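# Load two glove boxes from the cart into the wall dispenser

## Task

Take the two fresh glove boxes off the cart and set them into the empty slots of the wall-mounted glove dispenser; the cart and the pedal bin may be moved. Finish with the gripper open and the robot backed away, and never let the robot tip over or be left leaning.

## Robot and tools

ROBOT. A Hello Robot Stretch 3 with one arm: a two-wheel base (0.33 m long, 0.34 m wide), a lift on a vertical mast, and a telescoping arm that reaches out to the robot's right side. The gripper cannot move forward on its own; drive the base for that. Turning in place pivots about the wheel midpoint, 0.05 m behind the front edge. With the arm pulled in and the wrist folded, a turn sweeps a 0.28 m radius; an unfolded, level wrist reaches beyond it.

FRAMES. Base frame: origin on the floor between the drive wheels, x forward, y left, z up. hand_pose is reported in it, at the point where closed fingertips meet. Odometry frame is the base frame at scene start; heading is positive to the left, -3.142 to 3.142.

execute_actions takes "actions", a list run in order. Each action may hold "robot" (a command, a list of up to 8 commands run in sequence, or {"stop": true}), "steps" (1 to 450 control steps at 30 per second, default 1) and "until" (ends the action early once all its conditions hold). {"steps": n} alone waits. A command may contain:
- "base": exactly one of {"translate_m": d}, an offset in metres straight ahead from where the base is when that command starts (negative = backward, |d| at most 1), or {"rotate_rad": d}, an offset turn in radians, positive counter-clockwise seen from above (|d| at most 3.2). No sideways motion.
- "joints": absolute targets by name; unnamed joints keep their targets. Ranges: lift_m 0 to 1.1 (arm height); arm_m 0 to 0.52 (extension); wrist_yaw_rad -1.345 to 4.42 (0 along the arm, positive swings toward the front, 3.0 folded over the base); wrist_pitch_rad -1.57 to 0.451 (negative tips fingers down); wrist_roll_rad -2.911 to 2.911; gripper_m -0.089 to 0.179 (bigger is wider; real fingertip gap is about 0.007 smaller when nearly shut, 0.025 when wide, zero below 0.007); head_pan_rad -3.953 to 1.73 (0 forward, positive left, -1.57 looks along the arm); head_tilt_rad -1.53 to 0.419 (negative down).
- "contact_limits": {"arm_m": effort percent 1 to 100} makes that arm motion halt when its effort reaches the value; lower is softer, too low halts instantly. It stays in force until arm_m's next command.
- inside a list, {"pause_s": s} waits up to 15 s.
Base and joint motions in one command start together and keep running across later actions and while you think. A new command overrides at once and discards any older queue. A list advances only when every motion of the current step ends "done" (for base and gripper_m also "off_target"); otherwise the rest is dropped. An invalid action or out-of-range number rejects the entire call.

UNTIL. {"robot": {"status": "ended"}} waits until nothing reads "moving" and no queue runs, the usual way to wait. Other fields: a joint's reading, its _goal or _status, base_status, translate_m, rotate_rad, refusals, queue, queue_left, x, y, heading; numbers use [op, value] with =, !=, <, <=, >, >=, statuses a word or ["!=","moving"]. {"any": {"status": "ended"}} fires when the first motion ends. Do not wait on "=" for a reading.

zoom_image: {"camera": head_camera | nav_camera | wrist_camera, "region": [x0, y0, x1, y1]} in pixels of that camera's latest picture, top-left origin, at most 504x504. head_camera is 896x504, nav_camera 672x504 fisheye, wrist_camera 644x364. Head pan and tilt aim both head cameras.

finished_scene: {"scene": n}, irreversible; call it only after all motion has ended, the boxes are in place, and the gripper is open and away.

RESULTS. Each gives one instant plus a picture per camera. base_status shows progress as (translate_m done of goal); joint_goals, joint_status, measured_speeds (units per second), refusals, queue (idle/running/done/dropped/stopped) and queue_left. Statuses: moving, done, off_target (resting away from the goal, maybe still pushing), contact_stop (arm or lift pushed hard and went slack until recommanded), time_out, stopped, not_commanded, torque_fault (a wrist servo shut off for 10 s; the joint goes limp and refuses goals). Lines starting refused:, dropped:, replaced: explain problems; on_its_own reports goals the robot changed, slack or off joints, motors loaded at rest, and a base tilt of 3 degrees or more. motor_effort is percent, positive toward higher values, peak in brackets; it is noisy and biased. base_tilt gives forward/right lean in degrees. lidar_m: 12 distances from the base origin, 30-degree sectors starting straight ahead and going counter-clockwise (4th left, 7th behind, 10th right), at 0.17 m height; misses clear objects and thin legs. wrist_depth_mm and head_depth_mm: 7x7 median depth grids (head picture is sideways).

SPEED. Full base speed (0.30 m/s, 1.9 rad/s) only with lift_m under 0.30, arm_m under 0.03 and wrist_yaw_rad above 2.54; otherwise 0.10 m/s and 0.63 rad/s.

GRIPPER. Grip by commanding a value below the box width (lower squeezes harder, but overload relaxes force and heavy items may slide). Release with a value at least 0.02 above where the pads touched. Readings and "done" do not prove a grasp; check the cameras.

AVOID. Fold or unfold the wrist only with lift_m 0.32 to 0.95, wrist_pitch_rad -0.4, roll near 0; once folded the lift may go to 0.25. With wrist_yaw_rad below -0.4 keep pitch at -0.5 or lower. Pushing on something rigid with the gripper above roughly 0.45 m can tip the robot before contact stop; never push twice after a contact_stop, and avoid raising the arm limit. Do not drive while gripping or pressing on something fixed, and beware snagging, especially reversing. If tilted, reverse the last move in small steps, free the gripper, and if needed lower lift_m to about 0.2. The base, wrist and head have no contact stop. Avoid drops, slams and hard hits; loose objects may be nudged occasionally.

Each tool is called after "Emit:" by a JSON object that holds its "fn" and its "kwargs", one argument or row to a line.

## Session

Emit:
{"fn": "execute_actions", "kwargs": {
  "actions": []
}}

Scene clock: 0.00 s.
robot.base_odometry: x=+0.000 y=+0.000 heading=+0.000 (m, m, rad; robot's odometry frame)
robot.turned_by_wheels: +0.000 (rad since the last result)
robot.turned_by_imu: +0.000 (rad since the last result)
robot.base_tilt: forward=-2.2 right=-2.3 (deg)
robot.lidar_m: 1.76 1.69 2.47 2.47 2.41 1.39 1.38 1.54 1.84 1.83 2.11 1.78
robot.head_depth_mm: 1681 1670 1666 1643 1657 1633 1628 / 1723 1719 1686 1698 1676 1655 1652 / 1764 1749 1730 1710 1684 1698 1687 / 1793 1772 1771 1754 1753 1730 1723 / 1820 1832 1820 1785 1785 1760 1753 / 1854 1852 1852 1827 1813 1823 1784 / 1909 1898 1888 1878 1880 1838 1835
robot.base_status: not_commanded
robot.joint_positions: lift_m=+0.365 arm_m=-0.002 wrist_yaw_rad=+2.991 wrist_pitch_rad=-0.545 wrist_roll_rad=+0.001 gripper_m=+0.037 head_pan_rad=+0.003 head_tilt_rad=+0.003
robot.joint_goals: lift_m=+0.365 arm_m=-0.002 wrist_yaw_rad=+2.991 wrist_pitch_rad=-0.545 wrist_roll_rad=+0.001 gripper_m=+0.037 head_pan_rad=+0.003 head_tilt_rad=+0.003
robot.joint_status: lift_m=not_commanded arm_m=not_commanded wrist_yaw_rad=not_commanded wrist_pitch_rad=not_commanded wrist_roll_rad=not_commanded gripper_m=not_commanded head_pan_rad=not_commanded head_tilt_rad=not_commanded
robot.measured_speeds: translate_m=+0.000 rotate_rad=+0.000 lift_m=+0.000 arm_m=+0.000 wrist_yaw_rad=+0.000 wrist_pitch_rad=+0.000 wrist_roll_rad=+0.000 head_pan_rad=+0.000 head_tilt_rad=+0.000
robot: refusals=0 queue=idle queue_left=0
robot.motor_effort: left_wheel=+0 right_wheel=+0 lift_m=+21 arm_m=+0 wrist_yaw_rad=+1 wrist_pitch_rad=+5 wrist_roll_rad=+0 gripper_m=+0 head_pan_rad=+0 head_tilt_rad=+2 (%)
robot.hand_pose: x=+0.0097 y=+0.0615 z=+0.3505 quat_wxyz=(+0.241, +0.693, +0.139, +0.665) (m; robot's base frame)
robot.wrist_depth_mm: - - - - - - - / - - - - - - - / 913 - 932 893 956 963 994 / 714 722 756 770 752 771 818 / 628 621 676 639 645 667 666 / 544 549 - 563 579 559 578 / 488 - - 495 495 499 500
pictures: head_camera (sideways: a quarter turn clockwise sets it upright), nav_camera (sideways: a quarter turn counterclockwise sets it upright), wrist_camera
Images, in order (width x height): head_camera 896x504, nav_camera 672x504, wrist_camera 644x364.

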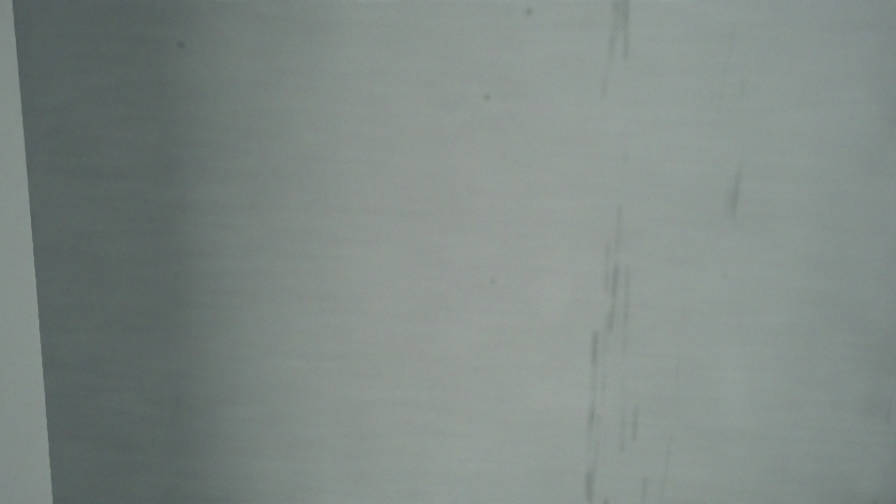

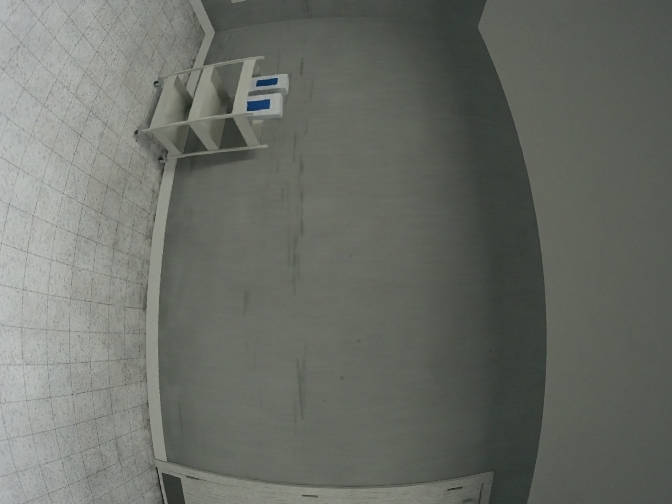

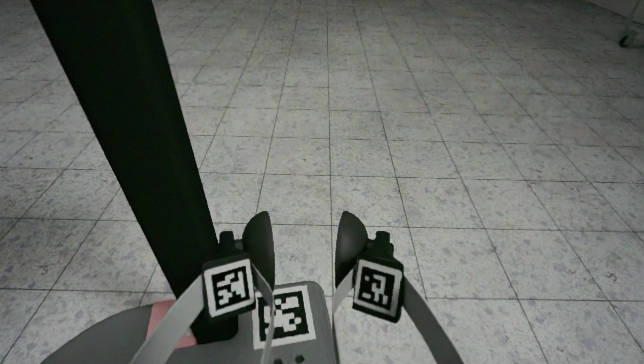

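Emit:
{"fn": "execute_actions", "kwargs": {
  "actions": [
    {"robot":{"joints":{"head_pan_rad":0.9,"head_tilt_rad":-0.4}},"steps":200,"until":{"robot":{"status":"ended"}}}
  ]
}}

Emit:
{"fn": "execute_actions", "kwargs": {
  "actions": [
    {"robot":{"joints":{"head_pan_rad":1.73,"head_tilt_rad":-0.2}},"steps":200,"until":{"robot":{"status":"ended"}}}
  ]
}}

Emit:
{"fn": "execute_actions", "kwargs": {
  "actions": [
    {"robot":{"joints":{"head_pan_rad":-3.0,"head_tilt_rad":-0.2}},"steps":300,"until":{"robot":{"status":"ended"}}}
  ]
}}

Scene clock: 1.20 s.
robot.base_odometry: x=+0.000 y=+0.000 heading=+0.000 (m, m, rad; robot's odometry frame)
robot.turned_by_wheels: +0.000 (rad since the last result)
robot.turned_by_imu: +0.000 (rad since the last result)
robot.base_tilt: forward=-2.2 right=-2.3 (deg)
robot.lidar_m: 1.77 1.70 2.48 2.47 2.40 1.39 1.38 1.54 1.84 1.83 2.11 1.77
robot.head_depth_mm: 2223 2315 2382 2131 2069 1865 1511 / 2559 2623 2712 2815 2376 1877 1514 / 2527 2697 2954 3053 2470 1848 1496 / 2412 2561 2751 2956 2461 1860 1490 / 2325 2436 2613 2782 2426 1845 1480 / 2222 2347 2472 2677 2397 1805 1479 / 2127 2245 2368 2528 2397 1837 1483
robot.base_status: not_commanded
robot.joint_positions: lift_m=+0.365 arm_m=-0.002 wrist_yaw_rad=+2.991 wrist_pitch_rad=-0.545 wrist_roll_rad=+0.001 gripper_m=+0.037 head_pan_rad=+0.893 head_tilt_rad=-0.395
robot.joint_goals: lift_m=+0.365 arm_m=-0.002 wrist_yaw_rad=+2.991 wrist_pitch_rad=-0.545 wrist_roll_rad=+0.001 gripper_m=+0.037 head_pan_rad=+0.900 head_tilt_rad=-0.400
robot.joint_status: lift_m=not_commanded arm_m=not_commanded wrist_yaw_rad=not_commanded wrist_pitch_rad=not_commanded wrist_roll_rad=not_commanded gripper_m=not_commanded head_pan_rad=done head_tilt_rad=done
robot.measured_speeds: translate_m=+0.000 rotate_rad=+0.000 lift_m=+0.000 arm_m=+0.000 wrist_yaw_rad=+0.000 wrist_pitch_rad=+0.000 wrist_roll_rad=+0.000 head_pan_rad=+0.000 head_tilt_rad=+0.000
robot: refusals=0 queue=done queue_left=0
robot.motor_effort: left_wheel=+0(0) right_wheel=+1(0) lift_m=+21(21) arm_m=+0(0) wrist_yaw_rad=+0(0) wrist_pitch_rad=+5(5) wrist_roll_rad=+0(0) gripper_m=+1(0) head_pan_rad=+5(58) head_tilt_rad=-4(36) (%)
robot.hand_pose: x=+0.0097 y=+0.0615 z=+0.3505 quat_wxyz=(+0.241, +0.693, +0.139, +0.665) (m; robot's base frame)
robot.wrist_depth_mm: - - - - - - - / - - - - - - - / 896 - 902 925 939 947 - / 735 728 758 757 754 772 773 / 623 618 683 649 643 666 659 / 539 541 - 574 551 570 575 / 487 - - 487 497 508 501
pictures: head_camera (sideways: a quarter turn clockwise sets it upright), nav_camera (sideways: a quarter turn counterclockwise sets it upright), wrist_camera
camera_calibration (this result's frames):
head_camera: T_world_to_cam=[[-0.194077, -0.314116, -0.929336, 1.23421], [-0.790482, 0.61108, -0.0414656, 0.0613123], [0.580924, 0.726576, -0.3669, 0.431912], [0, 0, 0, 1]] pos_world=[0.0370911, 0.0364029, 1.30801]
nav_camera: T_world_to_cam=[[0.293397, 0.315356, 0.902479, -1.13415], [0.787181, -0.615366, -0.0408847, 0.104183], [0.542461, 0.72241, -0.428789, 0.504393], [0, 0, 0, 1]] pos_world=[-0.0228682, 0.0573936, 1.24408]
wrist_camera: T_world_to_cam=[[0.985936, -0.16619, 0.0176391, -0.00782035], [-0.097139, -0.655753, -0.7487, 0.337194], [0.135993, 0.736457, -0.662674, 0.356053], [0, 0, 0, 1]] pos_world=[-0.00795563, -0.0424014, 0.488542]
Images, in order (width x height): head_camera 896x504, nav_camera 672x504, wrist_camera 644x364.

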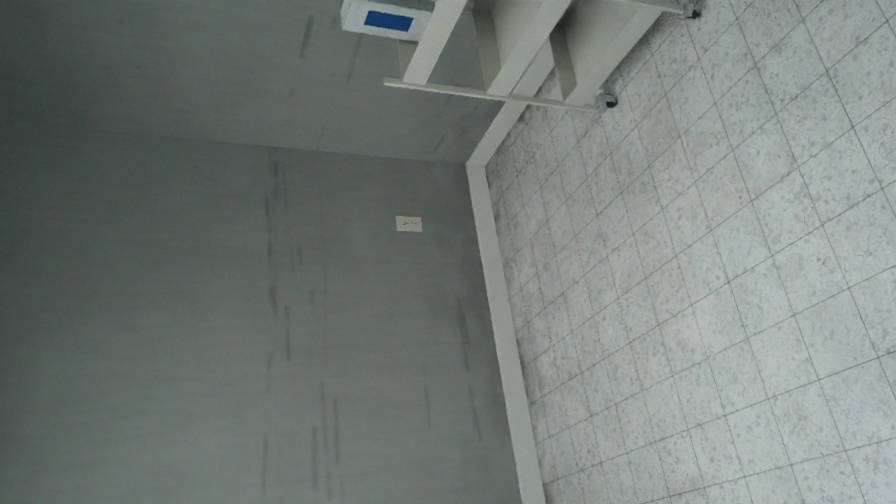

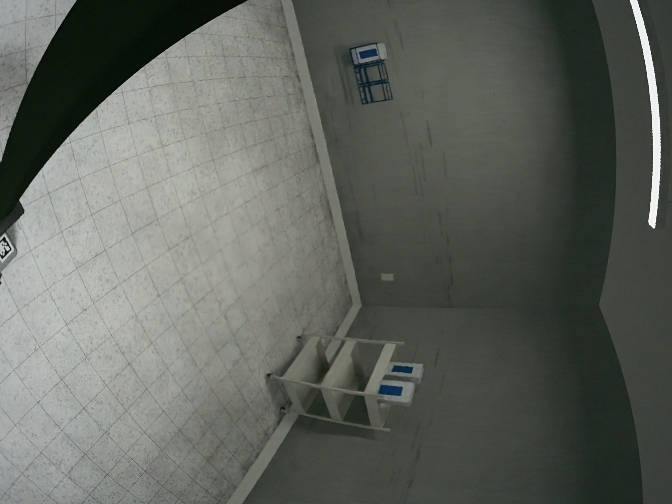

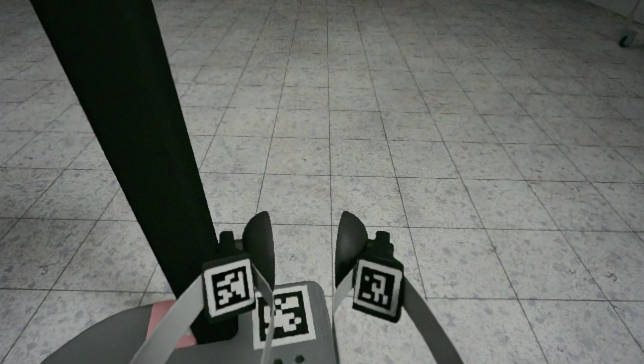

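Scene clock: 2.23 s.
robot.base_odometry: x=+0.000 y=+0.000 heading=+0.000 (m, m, rad; robot's odometry frame)
robot.turned_by_wheels: +0.000 (rad since the last result)
robot.turned_by_imu: +0.000 (rad since the last result)
robot.base_tilt: forward=-2.2 right=-2.3 (deg)
robot.lidar_m: 1.76 1.69 2.48 2.47 2.41 1.39 1.37 1.54 1.84 1.83 2.11 1.77
robot.head_depth_mm: 2180 2225 2300 2347 2411 2456 1852 / 2242 2318 2389 2453 2500 2446 1834 / 2301 2394 2449 2562 2638 2420 1829 / 2409 2467 2568 2641 2709 2398 1809 / 2544 2550 2635 2710 2858 2372 1793 / 2595 2698 2769 2852 2947 2360 1786 / 2645 2731 2848 2956 3026 2365 1785
robot.base_status: not_commanded
robot.joint_positions: lift_m=+0.365 arm_m=-0.002 wrist_yaw_rad=+2.991 wrist_pitch_rad=-0.545 wrist_roll_rad=+0.001 gripper_m=+0.037 head_pan_rad=+1.723 head_tilt_rad=-0.211
robot.joint_goals: lift_m=+0.365 arm_m=-0.002 wrist_yaw_rad=+2.991 wrist_pitch_rad=-0.545 wrist_roll_rad=+0.001 gripper_m=+0.037 head_pan_rad=+1.730 head_tilt_rad=-0.200
robot.joint_status: lift_m=not_commanded arm_m=not_commanded wrist_yaw_rad=not_commanded wrist_pitch_rad=not_commanded wrist_roll_rad=not_commanded gripper_m=not_commanded head_pan_rad=done head_tilt_rad=done
robot.measured_speeds: translate_m=+0.000 rotate_rad=+0.000 lift_m=+0.000 arm_m=+0.000 wrist_yaw_rad=+0.000 wrist_pitch_rad=+0.000 wrist_roll_rad=+0.000 head_pan_rad=+0.000 head_tilt_rad=+0.000
robot: refusals=0 queue=done queue_left=0
robot.motor_effort: left_wheel=+0(0) right_wheel=-1(0) lift_m=+21(21) arm_m=+0(1) wrist_yaw_rad=+0(0) wrist_pitch_rad=+5(4) wrist_roll_rad=+0(0) gripper_m=+0(0) head_pan_rad=+5(59) head_tilt_rad=+7(27) (%)
robot.hand_pose: x=+0.0097 y=+0.0615 z=+0.3505 quat_wxyz=(+0.241, +0.693, +0.139, +0.665) (m; robot's base frame)
robot.wrist_depth_mm: - - - - - - - / - - - - - - - / 880 - 922 937 929 946 970 / 745 714 764 760 779 758 788 / 633 636 676 638 653 637 656 / 526 546 - 582 576 566 578 / 492 - - 497 492 502 499
pictures: head_camera (sideways: a quarter turn clockwise sets it upright), nav_camera (sideways: a quarter turn counterclockwise sets it upright), wrist_camera
camera_calibration (this result's frames):
head_camera: T_world_to_cam=[[0.07425, -0.181726, -0.980542, 1.29947], [-0.985607, -0.163117, -0.0444026, 0.0663364], [-0.151874, 0.969726, -0.191222, 0.207736], [0, 0, 0, 1]] pos_world=[0.000445716, 0.0455213, 1.31685]
nav_camera: T_world_to_cam=[[-0.00871683, 0.259645, 0.965665, -1.21479], [0.984256, 0.172714, -0.0375542, 0.0986547], [-0.176535, 0.950134, -0.257063, 0.285292], [0, 0, 0, 1]] pos_world=[-0.0573266, 0.0273097, 1.25012]
wrist_camera: T_world_to_cam=[[0.985936, -0.16619, 0.017639, -0.00782031], [-0.0971391, -0.655753, -0.7487, 0.337194], [0.135993, 0.736457, -0.662674, 0.356053], [0, 0, 0, 1]] pos_world=[-0.00795563, -0.0424014, 0.488542]
Images, in order (width x height): head_camera 896x504, nav_camera 672x504, wrist_camera 644x364.

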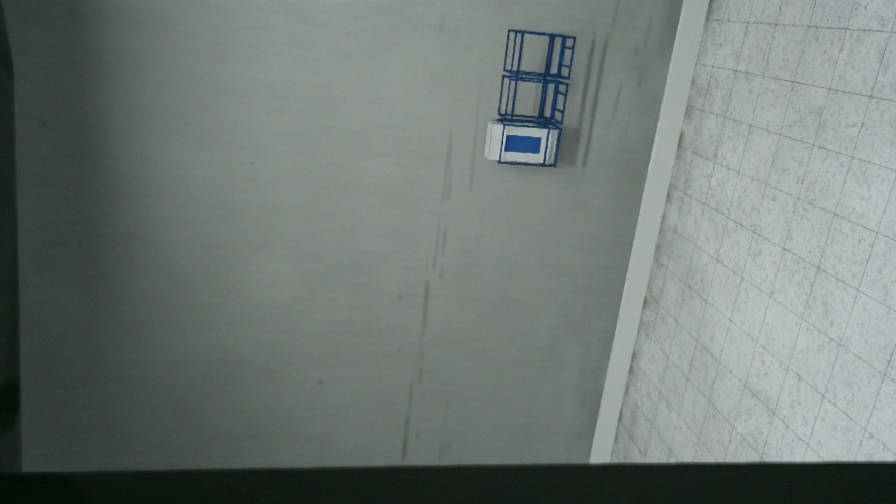

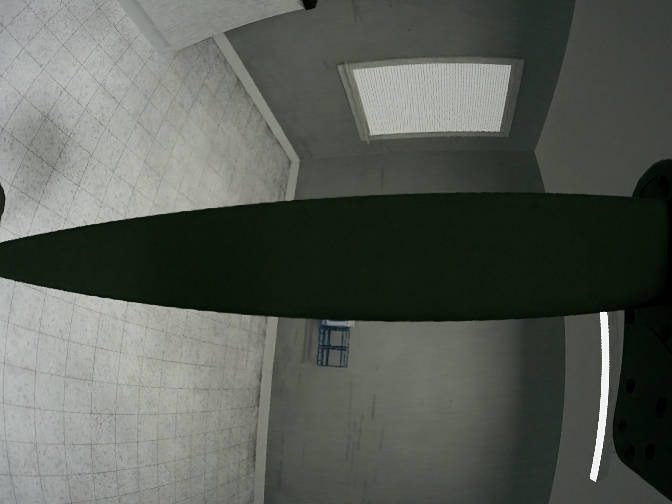

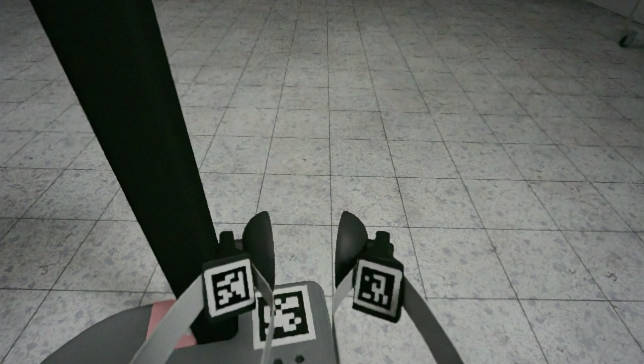

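Scene clock: 4.97 s.
robot.base_odometry: x=+0.000 y=+0.000 heading=+0.000 (m, m, rad; robot's odometry frame)
robot.turned_by_wheels: +0.000 (rad since the last result)
robot.turned_by_imu: -0.001 (rad since the last result)
robot.base_tilt: forward=-2.2 right=-2.3 (deg)
robot.lidar_m: 1.76 1.70 2.48 2.47 2.40 1.38 1.38 1.54 1.83 1.83 2.11 1.77
robot.head_depth_mm: 1455 1499 1849 1885 1353 1389 1419 / 1528 1546 1911 1938 1402 1431 1488 / 1556 1611 1979 1988 1441 1492 1551 / 1624 1663 2034 1987 1500 1568 1638 / 1694 1720 2114 2126 1559 1611 1696 / 1735 1789 2229 2076 1629 1689 1734 / 2168 2239 2323 2359 1705 1775 1779
robot.base_status: not_commanded
robot.joint_positions: lift_m=+0.365 arm_m=-0.002 wrist_yaw_rad=+2.991 wrist_pitch_rad=-0.545 wrist_roll_rad=+0.001 gripper_m=+0.037 head_pan_rad=-2.993 head_tilt_rad=-0.211
robot.joint_goals: lift_m=+0.365 arm_m=-0.002 wrist_yaw_rad=+2.991 wrist_pitch_rad=-0.545 wrist_roll_rad=+0.001 gripper_m=+0.037 head_pan_rad=-3.000 head_tilt_rad=-0.200
robot.joint_status: lift_m=not_commanded arm_m=not_commanded wrist_yaw_rad=not_commanded wrist_pitch_rad=not_commanded wrist_roll_rad=not_commanded gripper_m=not_commanded head_pan_rad=done head_tilt_rad=done
robot.measured_speeds: translate_m=+0.000 rotate_rad=+0.000 lift_m=+0.000 arm_m=+0.000 wrist_yaw_rad=+0.000 wrist_pitch_rad=+0.000 wrist_roll_rad=+0.000 head_pan_rad=+0.000 head_tilt_rad=+0.000
robot: refusals=0 queue=done queue_left=0
robot.motor_effort: left_wheel=+0(0) right_wheel=-1(0) lift_m=+21(21) arm_m=+0(0) wrist_yaw_rad=+1(0) wrist_pitch_rad=+5(4) wrist_roll_rad=+0(0) gripper_m=+0(0) head_pan_rad=-5(57) head_tilt_rad=+6(7) (%)
robot.hand_pose: x=+0.0097 y=+0.0615 z=+0.3505 quat_wxyz=(+0.241, +0.693, +0.139, +0.665) (m; robot's base frame)
robot.wrist_depth_mm: - - - - - - - / - - - - - - - / 889 - 916 924 964 935 952 / 725 714 752 773 798 762 794 / 617 625 669 652 651 646 665 / 546 551 - 569 574 570 571 / 494 - - 488 498 495 496
pictures: head_camera (sideways: a quarter turn clockwise sets it upright), nav_camera (sideways: a quarter turn counterclockwise sets it upright), wrist_camera
camera_calibration (this result's frames):
head_camera: T_world_to_cam=[[0.181723, 0.0736438, -0.980588, 1.29888], [0.160011, -0.986116, -0.0444055, 0.0593519], [-0.970244, -0.148836, -0.190984, 0.212418], [0, 0, 0, 1]] pos_world=[-0.0394353, -0.00551081, 1.31687]
nav_camera: T_world_to_cam=[[-0.259439, -0.0078668, 0.965727, -1.21334], [-0.169632, 0.984792, -0.0375489, 0.105687], [-0.950745, -0.17356, -0.256828, 0.28971], [0, 0, 0, 1]] pos_world=[-0.0214211, -0.0633425, 1.25013]
wrist_camera: T_world_to_cam=[[0.985936, -0.16619, 0.0176389, -0.00782029], [-0.0971392, -0.655753, -0.7487, 0.337194], [0.135993, 0.736457, -0.662674, 0.356053], [0, 0, 0, 1]] pos_world=[-0.00795562, -0.0424014, 0.488542]
Images, in order (width x height): head_camera 896x504, nav_camera 672x504, wrist_camera 644x364.

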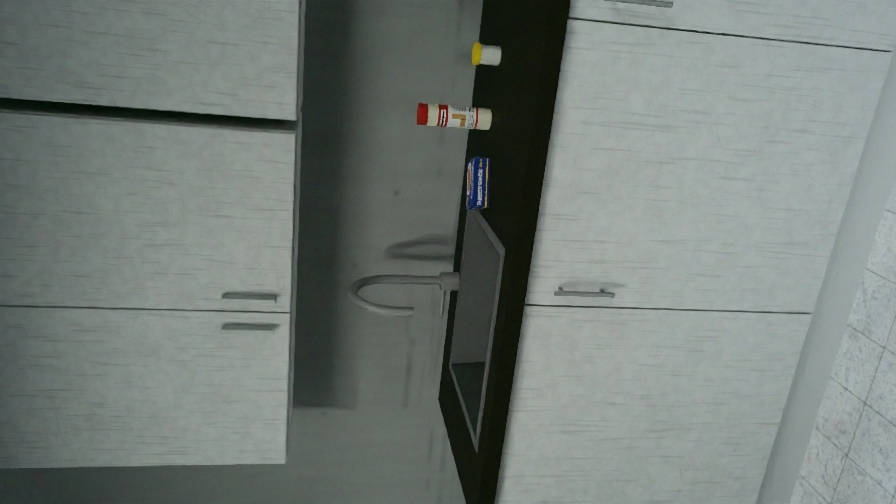

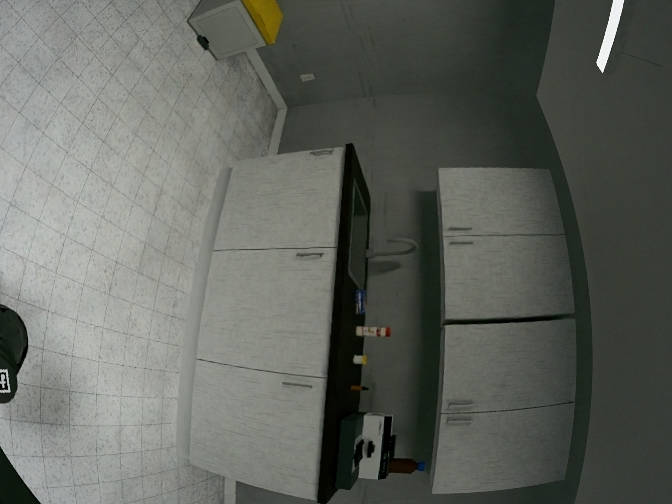

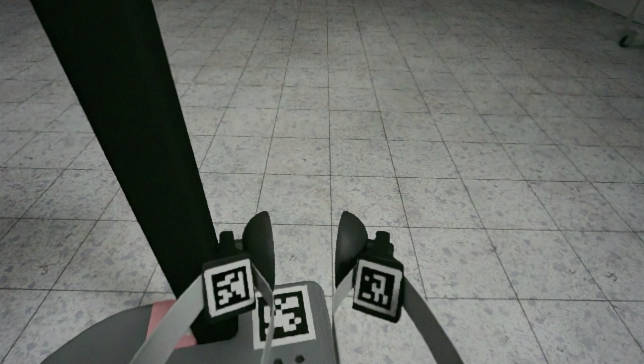

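Emit:
{"fn": "execute_actions", "kwargs": {
  "actions": [
    {"robot":{"base":{"rotate_rad":0.6},"joints":{"head_pan_rad":0.2,"head_tilt_rad":-0.4,"lift_m":0.27}},"steps":300,"until":{"robot":{"status":"ended"}}},
    {"robot":{"base":{"translate_m":0.6}},"steps":300,"until":{"robot":{"status":"ended"}}}
  ]
}}

Scene clock: 11.10 s.
robot.base_odometry: x=+0.495 y=+0.339 heading=+0.600 (m, m, rad; robot's odometry frame)
robot.turned_by_wheels: +0.600 (rad since the last result)
robot.turned_by_imu: +0.589 (rad since the last result)
robot.base_tilt: forward=-2.2 right=-2.2 (deg)
robot.lidar_m: 1.11 2.05 2.05 2.38 1.80 1.80 2.09 2.25 2.26 1.55 1.35 1.27
robot.head_depth_mm: 1524 1586 1630 1362 1222 1409 1420 / 1692 1745 1832 1471 1580 1571 1462 / 1903 2016 2071 2165 2155 1707 1500 / 2079 2264 2364 2488 2426 1856 1488 / 1994 2103 2238 2425 2418 1842 1483 / 1897 1983 2121 2275 2334 1819 1479 / 1788 1868 2004 2133 2211 1826 1471
robot.base_status: done (translate_m +0.6000 of +0.6000)
robot.joint_positions: lift_m=+0.271 arm_m=-0.002 wrist_yaw_rad=+2.991 wrist_pitch_rad=-0.545 wrist_roll_rad=+0.001 gripper_m=+0.037 head_pan_rad=+0.193 head_tilt_rad=-0.396
robot.joint_goals: lift_m=+0.270 arm_m=-0.002 wrist_yaw_rad=+2.991 wrist_pitch_rad=-0.545 wrist_roll_rad=+0.001 gripper_m=+0.037 head_pan_rad=+0.200 head_tilt_rad=-0.400
robot.joint_status: lift_m=done arm_m=not_commanded wrist_yaw_rad=not_commanded wrist_pitch_rad=not_commanded wrist_roll_rad=not_commanded gripper_m=not_commanded head_pan_rad=done head_tilt_rad=done
robot.measured_speeds: translate_m=+0.000 rotate_rad=+0.000 lift_m=+0.000 arm_m=+0.000 wrist_yaw_rad=+0.000 wrist_pitch_rad=+0.000 wrist_roll_rad=+0.000 head_pan_rad=+0.000 head_tilt_rad=+0.000
robot: refusals=0 queue=done queue_left=0
robot.motor_effort: left_wheel=-2(7) right_wheel=+2(7) lift_m=+12(21) arm_m=+0(0) wrist_yaw_rad=+0(0) wrist_pitch_rad=+5(5) wrist_roll_rad=+0(0) gripper_m=+1(0) head_pan_rad=+4(58) head_tilt_rad=-3(25) (%)
robot.hand_pose: x=+0.0097 y=+0.0615 z=+0.2557 quat_wxyz=(+0.241, +0.693, +0.139, +0.665) (m; robot's base frame)
robot.wrist_depth_mm: - - - - - - - / 905 - 959 987 984 - - / 705 - 745 743 753 783 773 / 589 581 608 612 613 636 620 / 503 515 538 548 529 537 524 / - - - - 456 454 457 / - - - - 398 403 399
pictures: head_camera (sideways: a quarter turn clockwise sets it upright), nav_camera (sideways: a quarter turn counterclockwise sets it upright), wrist_camera
camera_calibration (this result's frames):
head_camera: T_world_to_cam=[[-0.351974, -0.115555, -0.928849, 1.23454], [-0.211251, 0.976553, -0.0414392, 0.0577445], [0.911859, 0.181635, -0.368132, 0.431498], [0, 0, 0, 1]] pos_world=[0.0532605, 0.00789215, 1.30795]
nav_camera: T_world_to_cam=[[0.42872, 0.0525345, 0.901909, -1.13423], [0.205859, -0.977726, -0.0409039, 0.107754], [0.879671, 0.203203, -0.429985, 0.503892], [0, 0, 0, 1]] pos_world=[0.0208252, 0.0625483, 1.24405]
wrist_camera: T_world_to_cam=[[0.985937, -0.166186, 0.0176427, -0.00614944], [-0.0971648, -0.655921, -0.748549, 0.266121], [0.135971, 0.736308, -0.662844, 0.293275], [0, 0, 0, 1]] pos_world=[-0.00795614, -0.0424079, 0.393709]
Images, in order (width x height): head_camera 896x504, nav_camera 672x504, wrist_camera 644x364.

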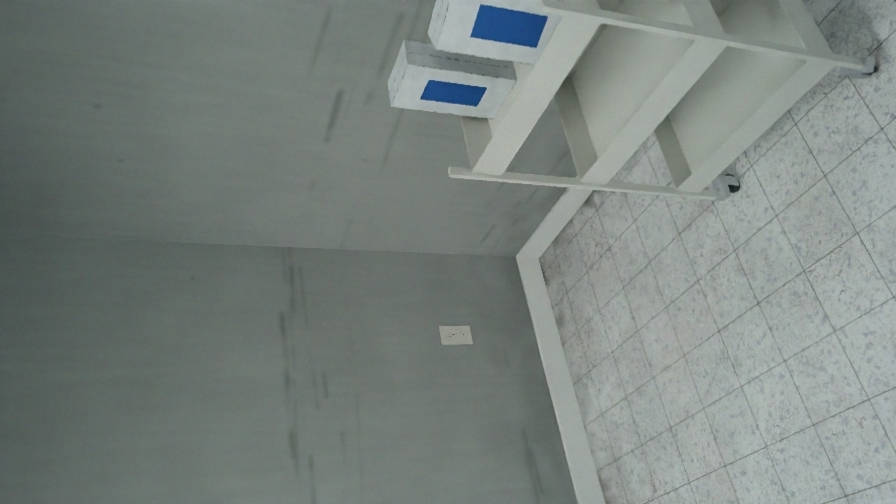

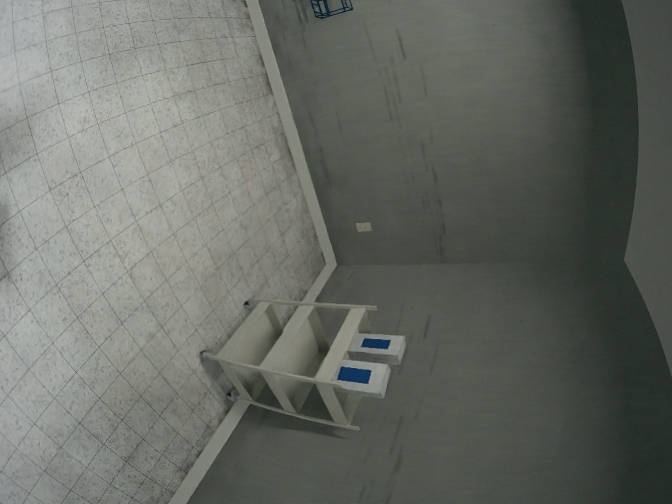

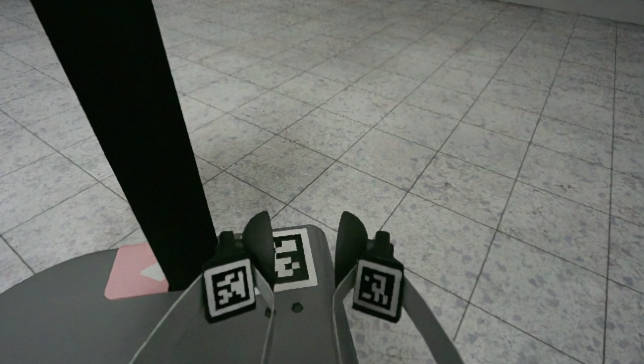

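Emit:
{"fn": "execute_actions", "kwargs": {
  "actions": [
    {"robot":[{"base":{"translate_m":0.49}},{"base":{"rotate_rad":0.97},"joints":{"head_pan_rad":-1.3,"head_tilt_rad":-0.6}},{"base":{"translate_m":0.3}}],"steps":450,"until":{"robot":{"status":"ended"}}}
  ]
}}

Scene clock: 19.57 s.
robot.base_odometry: x=+0.900 y=+0.915 heading=+1.570 (m, m, rad; robot's odometry frame)
robot.turned_by_wheels: +0.970 (rad since the last result)
robot.turned_by_imu: +0.951 (rad since the last result)
robot.base_tilt: forward=-2.2 right=-2.3 (deg)
robot.lidar_m: 1.41 1.57 2.53 2.14 2.32 2.91 2.41 1.29 1.06 0.61 0.71 1.41
robot.head_depth_mm: 887 960 1045 749 791 994 1247 / 930 1004 1097 1091 813 1044 1115 / 968 1059 1135 925 943 1063 1192 / 1024 1112 1208 983 1005 1115 1236 / 1072 1173 1309 1432 1605 1411 1259 / 1125 1240 1392 1557 1733 1512 1280 / 1199 1312 1481 1716 1815 1523 1283
robot.base_status: done (translate_m +0.3000 of +0.3000)
robot.joint_positions: lift_m=+0.270 arm_m=-0.002 wrist_yaw_rad=+2.991 wrist_pitch_rad=-0.545 wrist_roll_rad=+0.001 gripper_m=+0.037 head_pan_rad=-1.293 head_tilt_rad=-0.593
robot.joint_goals: lift_m=+0.270 arm_m=-0.002 wrist_yaw_rad=+2.991 wrist_pitch_rad=-0.545 wrist_roll_rad=+0.001 gripper_m=+0.037 head_pan_rad=-1.300 head_tilt_rad=-0.600
robot.joint_status: lift_m=done arm_m=not_commanded wrist_yaw_rad=not_commanded wrist_pitch_rad=not_commanded wrist_roll_rad=not_commanded gripper_m=not_commanded head_pan_rad=done head_tilt_rad=done
robot.measured_speeds: translate_m=+0.000 rotate_rad=+0.000 lift_m=+0.000 arm_m=+0.000 wrist_yaw_rad=+0.000 wrist_pitch_rad=+0.000 wrist_roll_rad=+0.000 head_pan_rad=+0.000 head_tilt_rad=+0.000
robot: refusals=0 queue=done queue_left=0
robot.motor_effort: left_wheel=-2(9) right_wheel=+2(5) lift_m=+12(12) arm_m=+0(1) wrist_yaw_rad=+1(0) wrist_pitch_rad=+5(5) wrist_roll_rad=+0(0) gripper_m=+0(1) head_pan_rad=-4(57) head_tilt_rad=-5(27) (%)
robot.hand_pose: x=+0.0097 y=+0.0615 z=+0.2557 quat_wxyz=(+0.242, +0.693, +0.139, +0.665) (m; robot's base frame)
robot.wrist_depth_mm: - - - - - - - / 893 - 943 964 - 987 - / 703 - 735 754 779 785 786 / 589 580 601 613 618 633 634 / 498 515 553 543 536 531 527 / - - - - 467 458 451 / - - - - 395 406 406
pictures: head_camera (sideways: a quarter turn clockwise sets it upright), nav_camera (sideways: a quarter turn counterclockwise sets it upright), wrist_camera
camera_calibration (this result's frames):
head_camera: T_world_to_cam=[[-0.19283, 0.508827, -0.838995, 1.11636], [0.95304, 0.30061, -0.03673, 0.0445014], [0.233521, -0.806678, -0.542899, 0.663045], [0, 0, 0, 1]] pos_world=[0.0180221, -0.0465499, 1.29822]
nav_camera: T_world_to_cam=[[0.134754, -0.58439, 0.800206, -0.999813], [-0.959054, -0.279949, -0.042943, 0.117504], [0.249113, -0.761654, -0.598186, 0.726586], [0, 0, 0, 1]] pos_world=[0.0664203, 0.00202089, 1.23974]
wrist_camera: T_world_to_cam=[[0.985937, -0.166186, 0.0176432, -0.00615092], [-0.0971686, -0.655943, -0.74853, 0.266103], [0.135968, 0.736288, -0.662867, 0.293286], [0, 0, 0, 1]] pos_world=[-0.00795615, -0.0424164, 0.393704]
Images, in order (width x height): head_camera 896x504, nav_camera 672x504, wrist_camera 644x364.

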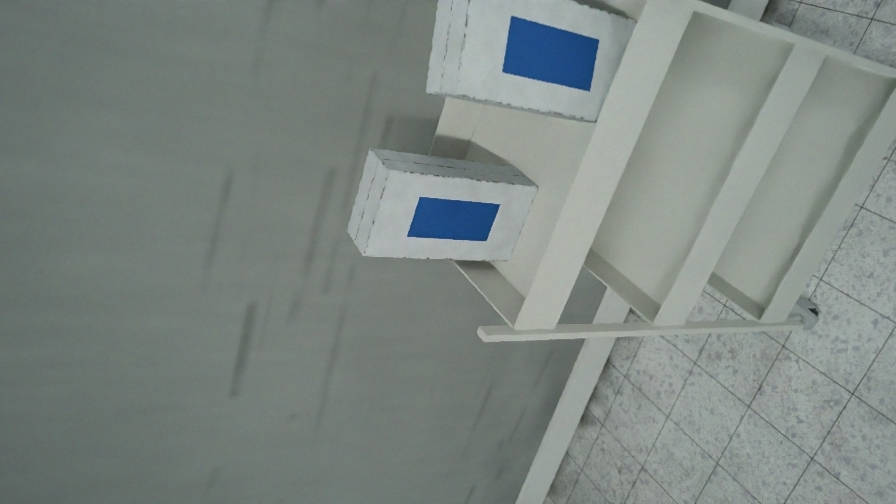

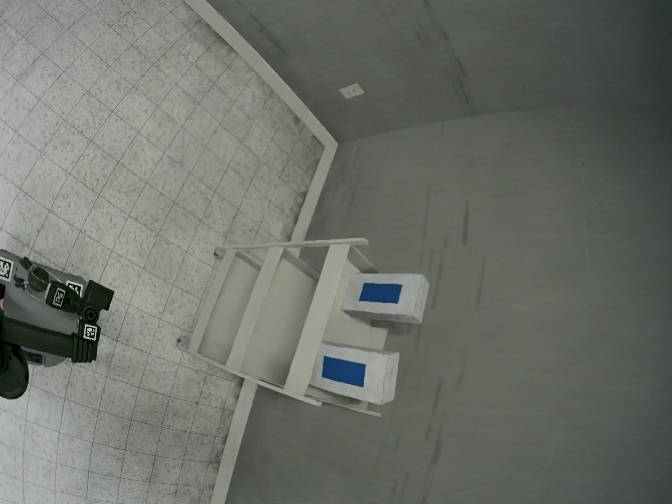

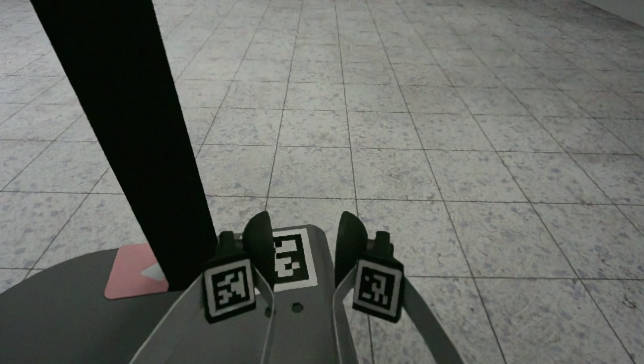

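Emit:
{"fn": "execute_actions", "kwargs": {
  "actions": [
    {"robot":[{"base":{"rotate_rad":-0.22},"joints":{"lift_m":0.9,"wrist_pitch_rad":-0.4}},{"base":{"translate_m":0.3},"joints":{"wrist_yaw_rad":0,"gripper_m":0.179,"head_pan_rad":-1.57,"head_tilt_rad":-0.7}},{"joints":{"wrist_pitch_rad":0}}],"steps":450,"until":{"robot":{"status":"ended"}}}
  ]
}}

Scene clock: 32.07 s.
robot.base_odometry: x=+0.966 y=+1.208 heading=+1.350 (m, m, rad; robot's odometry frame)
robot.turned_by_wheels: -0.220 (rad since the last result)
robot.turned_by_imu: -0.219 (rad since the last result)
robot.base_tilt: forward=-2.2 right=-2.2 (deg)
robot.lidar_m: 1.11 1.14 1.53 2.71 2.57 2.89 3.18 1.54 0.65 0.62 1.09 1.16
robot.head_depth_mm: 897 997 1110 845 893 - - / 892 1000 1081 786 873 - - / 897 998 1105 991 - - - / 899 1003 1061 920 957 - 1204 / 898 1004 1068 900 1075 1217 1227 / 895 999 1128 1263 1469 1376 1224 / 900 1006 1130 1304 1511 1415 1210
robot.base_status: done (translate_m +0.3000 of +0.3000)
robot.joint_positions: lift_m=+0.899 arm_m=-0.002 wrist_yaw_rad=+0.003 wrist_pitch_rad=-0.025 wrist_roll_rad=+0.001 gripper_m=+0.179 head_pan_rad=-1.563 head_tilt_rad=-0.691
robot.joint_goals: lift_m=+0.900 arm_m=-0.002 wrist_yaw_rad=+0.000 wrist_pitch_rad=+0.000 wrist_roll_rad=+0.001 gripper_m=+0.179 head_pan_rad=-1.570 head_tilt_rad=-0.700
robot.joint_status: lift_m=done arm_m=not_commanded wrist_yaw_rad=done wrist_pitch_rad=done wrist_roll_rad=not_commanded gripper_m=done head_pan_rad=done head_tilt_rad=done
robot.measured_speeds: translate_m=+0.000 rotate_rad=+0.000 lift_m=+0.000 arm_m=+0.000 wrist_yaw_rad=+0.000 wrist_pitch_rad=+0.000 wrist_roll_rad=+0.000 head_pan_rad=+0.000 head_tilt_rad=+0.000
robot: refusals=0 queue=done queue_left=0
robot.motor_effort: left_wheel=+2(7) right_wheel=-2(4) lift_m=+29(29) arm_m=-1(0) wrist_yaw_rad=-2(4) wrist_pitch_rad=+9(8) wrist_roll_rad=+0(0) gripper_m=+1(85) head_pan_rad=-5(35) head_tilt_rad=-6(19) (%)
robot.hand_pose: x=-0.0206 y=-0.3983 z=+1.0078 quat_wxyz=(+0.707, +0.010, -0.707, -0.008) (m; robot's base frame)
robot.wrist_depth_mm: 766 752 763 779 777 818 854 / 754 773 799 801 836 821 872 / 793 805 779 829 849 856 884 / 812 798 829 857 900 904 882 / 819 849 560 868 527 942 937 / - 857 568 795 487 977 965 / 888 899 591 621 506 995 978
pictures: head_camera (sideways: a quarter turn clockwise sets it upright), nav_camera (sideways: a quarter turn counterclockwise sets it upright), wrist_camera
camera_calibration (this result's frames):
head_camera: T_world_to_cam=[[-0.0508075, 0.621381, -0.781859, 1.04101], [0.998663, 0.0390761, -0.0338404, 0.0404567], [0.00952417, -0.782533, -0.622536, 0.768016], [0, 0, 0, 1]] pos_world=[0.00517386, -0.0474475, 1.29341]
nav_camera: T_world_to_cam=[[-0.0253464, -0.674653, 0.7377, -0.917363], [-0.999012, -0.00986009, -0.0433421, 0.118262], [0.0365147, -0.738069, -0.673736, 0.826159], [0, 0, 0, 1]] pos_world=[0.0647265, -0.00797245, 1.23848]
wrist_camera: T_world_to_cam=[[-0.999786, 0.0194019, 0.0071789, -0.0223574], [-0.00309849, 0.202664, -0.979244, 1.10102], [-0.0204541, -0.979056, -0.20256, -0.0158794], [0, 0, 0, 1]] pos_world=[-0.0192659, -0.238249, 1.07511]
Images, in order (width x height): head_camera 896x504, nav_camera 672x504, wrist_camera 644x364.

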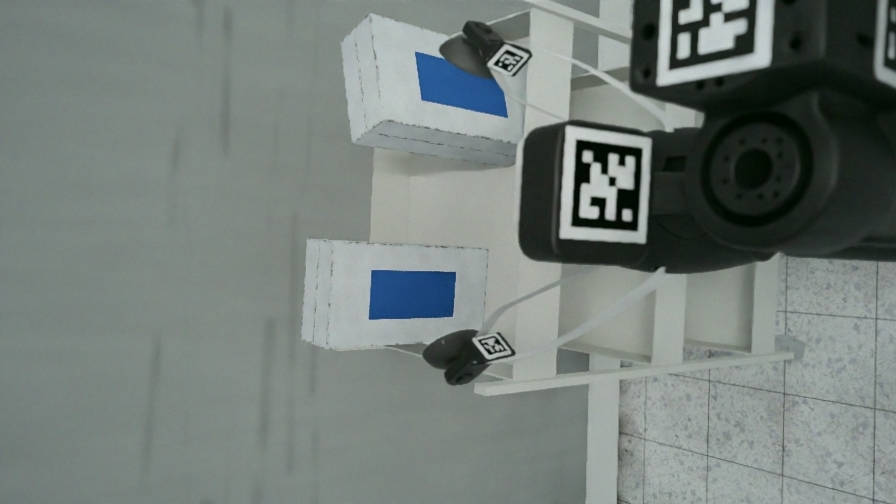

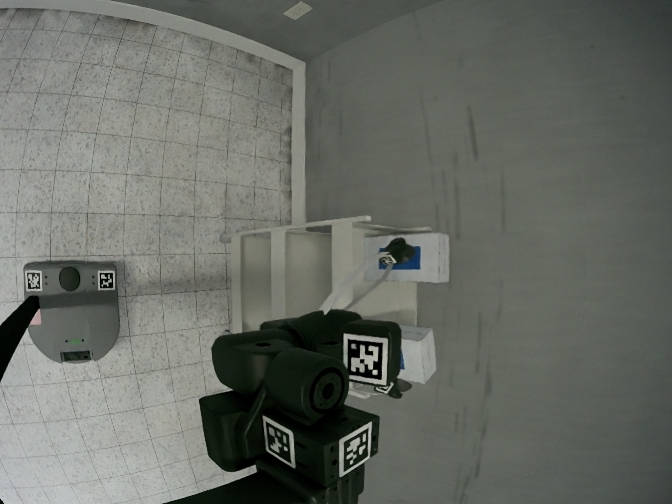

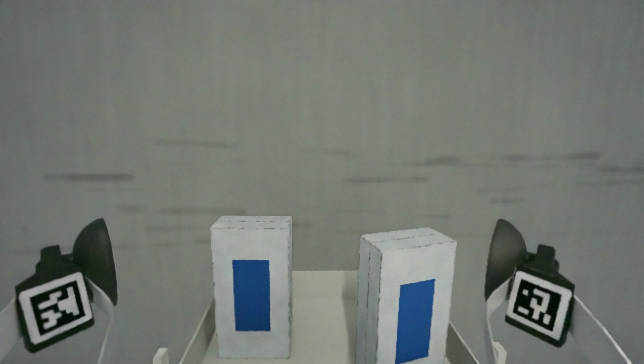

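Emit:
{"fn": "execute_actions", "kwargs": {
  "actions": [
    {"robot":[{"base":{"translate_m":0.11},"joints":{"lift_m":0.765}},{"joints":{"arm_m":0.25,"head_tilt_rad":-0.5}}],"steps":450,"until":{"robot":{"status":"ended"}}}
  ]
}}

Scene clock: 37.53 s.
robot.base_odometry: x=+0.990 y=+1.315 heading=+1.350 (m, m, rad; robot's odometry frame)
robot.turned_by_wheels: +0.000 (rad since the last result)
robot.turned_by_imu: -0.001 (rad since the last result)
robot.base_tilt: forward=-2.2 right=-2.2 (deg)
robot.lidar_m: 1.00 1.03 1.38 2.71 2.58 2.90 3.29 1.54 0.65 0.62 1.08 1.04
robot.head_depth_mm: 880 953 1039 1125 783 824 - / 882 959 1044 1135 1071 - 981 / 882 947 1036 1098 865 - 977 / 884 956 1038 1091 940 881 1017 / 883 955 1035 1136 1264 1390 1367 / 888 956 1037 1145 1267 1408 1364 / 881 955 1041 1140 1251 1415 1342
robot.base_status: done (translate_m +0.1100 of +0.1100)
robot.joint_positions: lift_m=+0.766 arm_m=+0.250 wrist_yaw_rad=+0.002 wrist_pitch_rad=-0.023 wrist_roll_rad=+0.001 gripper_m=+0.179 head_pan_rad=-1.563 head_tilt_rad=-0.507
robot.joint_goals: lift_m=+0.765 arm_m=+0.250 wrist_yaw_rad=+0.000 wrist_pitch_rad=+0.000 wrist_roll_rad=+0.001 gripper_m=+0.179 head_pan_rad=-1.570 head_tilt_rad=-0.500
robot.joint_status: lift_m=done arm_m=done wrist_yaw_rad=done wrist_pitch_rad=done wrist_roll_rad=not_commanded gripper_m=done head_pan_rad=done head_tilt_rad=done
robot.measured_speeds: translate_m=+0.000 rotate_rad=+0.000 lift_m=+0.000 arm_m=+0.000 wrist_yaw_rad=+0.000 wrist_pitch_rad=+0.000 wrist_roll_rad=+0.000 head_pan_rad=+0.000 head_tilt_rad=+0.000
robot: refusals=0 queue=done queue_left=0
robot.motor_effort: left_wheel=+2(6) right_wheel=-3(3) lift_m=+12(30) arm_m=+3(3) wrist_yaw_rad=-2(3) wrist_pitch_rad=+8(8) wrist_roll_rad=+0(0) gripper_m=+0(1) head_pan_rad=-5(5) head_tilt_rad=+4(27) (%)
robot.hand_pose: x=-0.0210 y=-0.6503 z=+0.8743 quat_wxyz=(+0.707, +0.009, -0.707, -0.008) (m; robot's base frame)
robot.wrist_depth_mm: 507 514 525 528 545 544 566 / 520 530 533 549 548 561 590 / 533 540 542 569 574 590 595 / 544 562 563 271 596 618 243 / 574 581 579 278 607 620 228 / - 615 603 287 499 524 221 / 609 601 624 298 419 437 221
pictures: head_camera (sideways: a quarter turn clockwise sets it upright), nav_camera (sideways: a quarter turn counterclockwise sets it upright), wrist_camera
camera_calibration (this result's frames):
head_camera: T_world_to_cam=[[-0.0494983, 0.468156, -0.882259, 1.17191], [0.998723, 0.0321685, -0.0389628, 0.0471338], [0.0101403, -0.88306, -0.46915, 0.568451], [0, 0, 0, 1]] pos_world=[0.0051698, -0.0481761, 1.30245]
nav_camera: T_world_to_cam=[[-0.026611, -0.52859, 0.84846, -1.06174], [-0.998953, -0.0175386, -0.0422576, 0.11686], [0.0372177, -0.848696, -0.52757, 0.636007], [0, 0, 0, 1]] pos_world=[0.064813, -0.0194007, 1.24132]
wrist_camera: T_world_to_cam=[[-0.999758, 0.0208048, 0.00713992, -0.0159196], [-0.0028134, 0.200986, -0.97959, 1.02054], [-0.0218152, -0.979373, -0.200879, -0.29128], [0, 0, 0, 1]] pos_world=[-0.0193989, -0.490054, 0.941309]
Images, in order (width x height): head_camera 896x504, nav_camera 672x504, wrist_camera 644x364.

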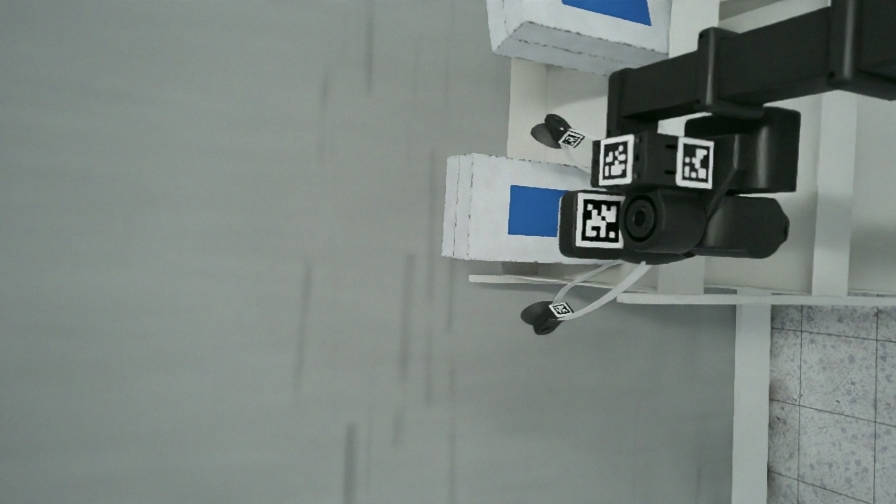

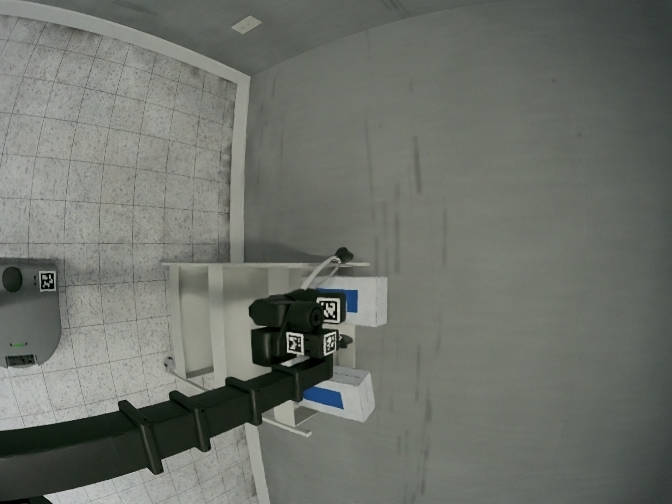

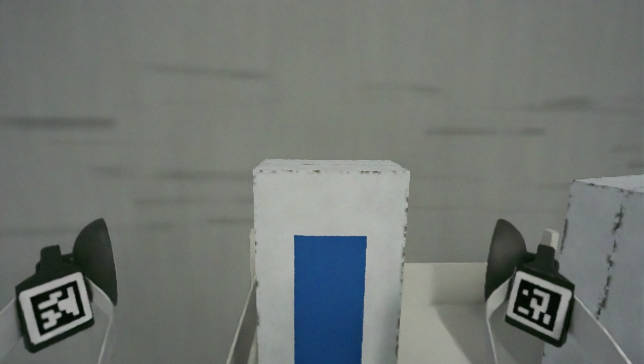

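Emit:
{"fn": "execute_actions", "kwargs": {
  "actions": [
    {"robot":[{"base":{"translate_m":-0.015}},{"joints":{"arm_m":0.40}}],"steps":450,"until":{"robot":{"status":"ended"}}}
  ]
}}

Scene clock: 40.90 s.
robot.base_odometry: x=+0.987 y=+1.301 heading=+1.350 (m, m, rad; robot's odometry frame)
robot.turned_by_wheels: +0.000 (rad since the last result)
robot.turned_by_imu: -0.001 (rad since the last result)
robot.base_tilt: forward=-2.2 right=-2.2 (deg)
robot.lidar_m: 1.01 1.04 1.40 2.70 2.58 2.90 3.27 1.54 0.65 0.62 1.09 1.06
robot.head_depth_mm: 879 952 1035 1121 774 824 - / 884 955 1037 1135 - 974 1000 / 882 953 1033 1105 - 887 997 / 885 955 1034 1093 908 884 1013 / 884 954 1039 1130 1237 1364 1297 / 885 950 1037 1134 1262 1404 1353 / 887 951 1034 1140 1264 1398 1354
robot.base_status: done (translate_m -0.0150 of -0.0150)
robot.joint_positions: lift_m=+0.766 arm_m=+0.400 wrist_yaw_rad=+0.002 wrist_pitch_rad=-0.023 wrist_roll_rad=+0.001 gripper_m=+0.179 head_pan_rad=-1.563 head_tilt_rad=-0.507
robot.joint_goals: lift_m=+0.765 arm_m=+0.400 wrist_yaw_rad=+0.000 wrist_pitch_rad=+0.000 wrist_roll_rad=+0.001 gripper_m=+0.179 head_pan_rad=-1.570 head_tilt_rad=-0.500
robot.joint_status: lift_m=done arm_m=done wrist_yaw_rad=done wrist_pitch_rad=done wrist_roll_rad=not_commanded gripper_m=done head_pan_rad=done head_tilt_rad=done
robot.measured_speeds: translate_m=+0.000 rotate_rad=+0.000 lift_m=+0.000 arm_m=+0.000 wrist_yaw_rad=+0.000 wrist_pitch_rad=+0.000 wrist_roll_rad=+0.000 head_pan_rad=+0.000 head_tilt_rad=+0.000
robot: refusals=0 queue=done queue_left=0
robot.motor_effort: left_wheel=+2(3) right_wheel=-2(5) lift_m=+12(12) arm_m=+3(3) wrist_yaw_rad=-1(1) wrist_pitch_rad=+8(7) wrist_roll_rad=+0(0) gripper_m=+0(0) head_pan_rad=-5(5) head_tilt_rad=+4(4) (%)
robot.hand_pose: x=-0.0210 y=-0.8003 z=+0.8743 quat_wxyz=(+0.707, +0.009, -0.707, -0.008) (m; robot's base frame)
robot.wrist_depth_mm: 370 375 379 385 393 407 411 / 372 384 393 400 410 414 427 / 388 398 405 413 422 432 435 / 401 407 417 420 430 448 452 / 408 417 121 123 123 456 467 / - 122 121 121 122 122 482 / 445 447 124 125 126 361 363
pictures: head_camera (sideways: a quarter turn clockwise sets it upright), nav_camera (sideways: a quarter turn counterclockwise sets it upright), wrist_camera
camera_calibration (this result's frames):
head_camera: T_world_to_cam=[[-0.0494948, 0.468074, -0.882302, 1.17197], [0.998723, 0.0321588, -0.038965, 0.0471367], [0.0101352, -0.883104, -0.469068, 0.568345], [0, 0, 0, 1]] pos_world=[0.00516951, -0.048176, 1.30246]
nav_camera: T_world_to_cam=[[-0.0266148, -0.528512, 0.848509, -1.06181], [-0.998953, -0.0175364, -0.0422567, 0.116859], [0.0372129, -0.848745, -0.527491, 0.635904], [0, 0, 0, 1]] pos_world=[0.0648129, -0.0194067, 1.24132]
wrist_camera: T_world_to_cam=[[-0.999757, 0.0208566, 0.0071387, -0.0127696], [-0.00280285, 0.200939, -0.9796, 1.05067], [-0.0218656, -0.979382, -0.200832, -0.438233], [0, 0, 0, 1]] pos_world=[-0.0194038, -0.640051, 0.941314]
Images, in order (width x height): head_camera 896x504, nav_camera 672x504, wrist_camera 644x364.

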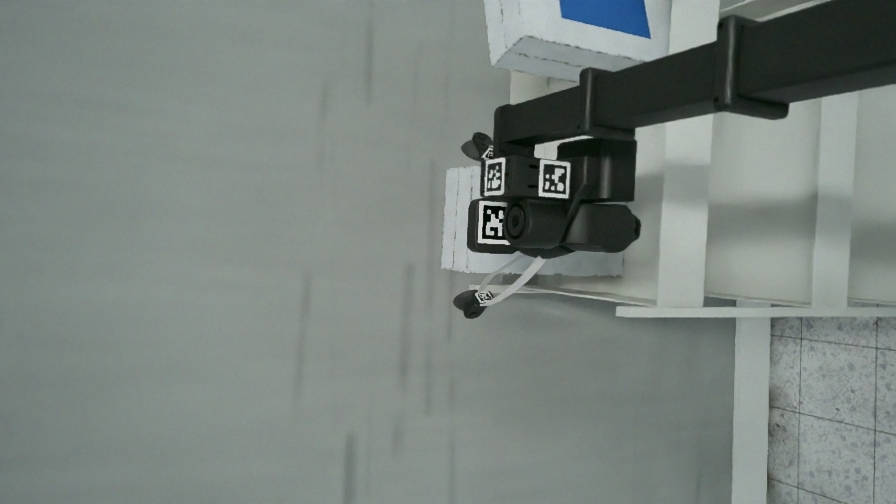

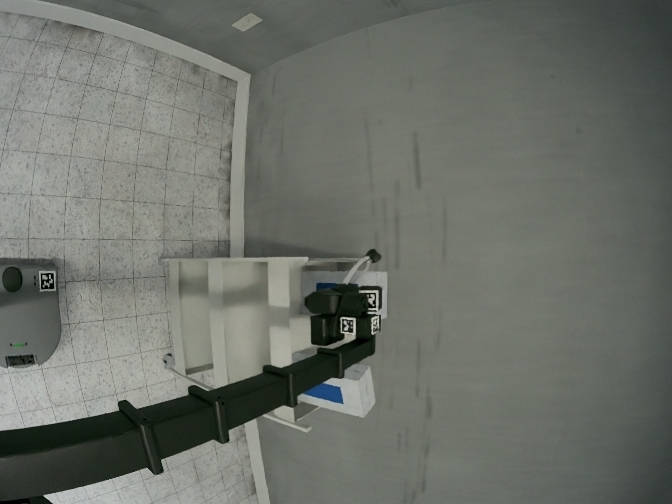

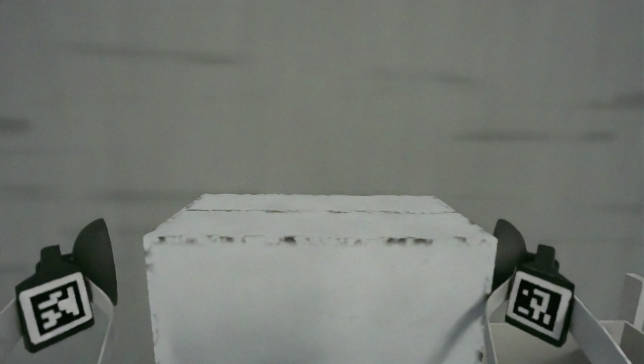

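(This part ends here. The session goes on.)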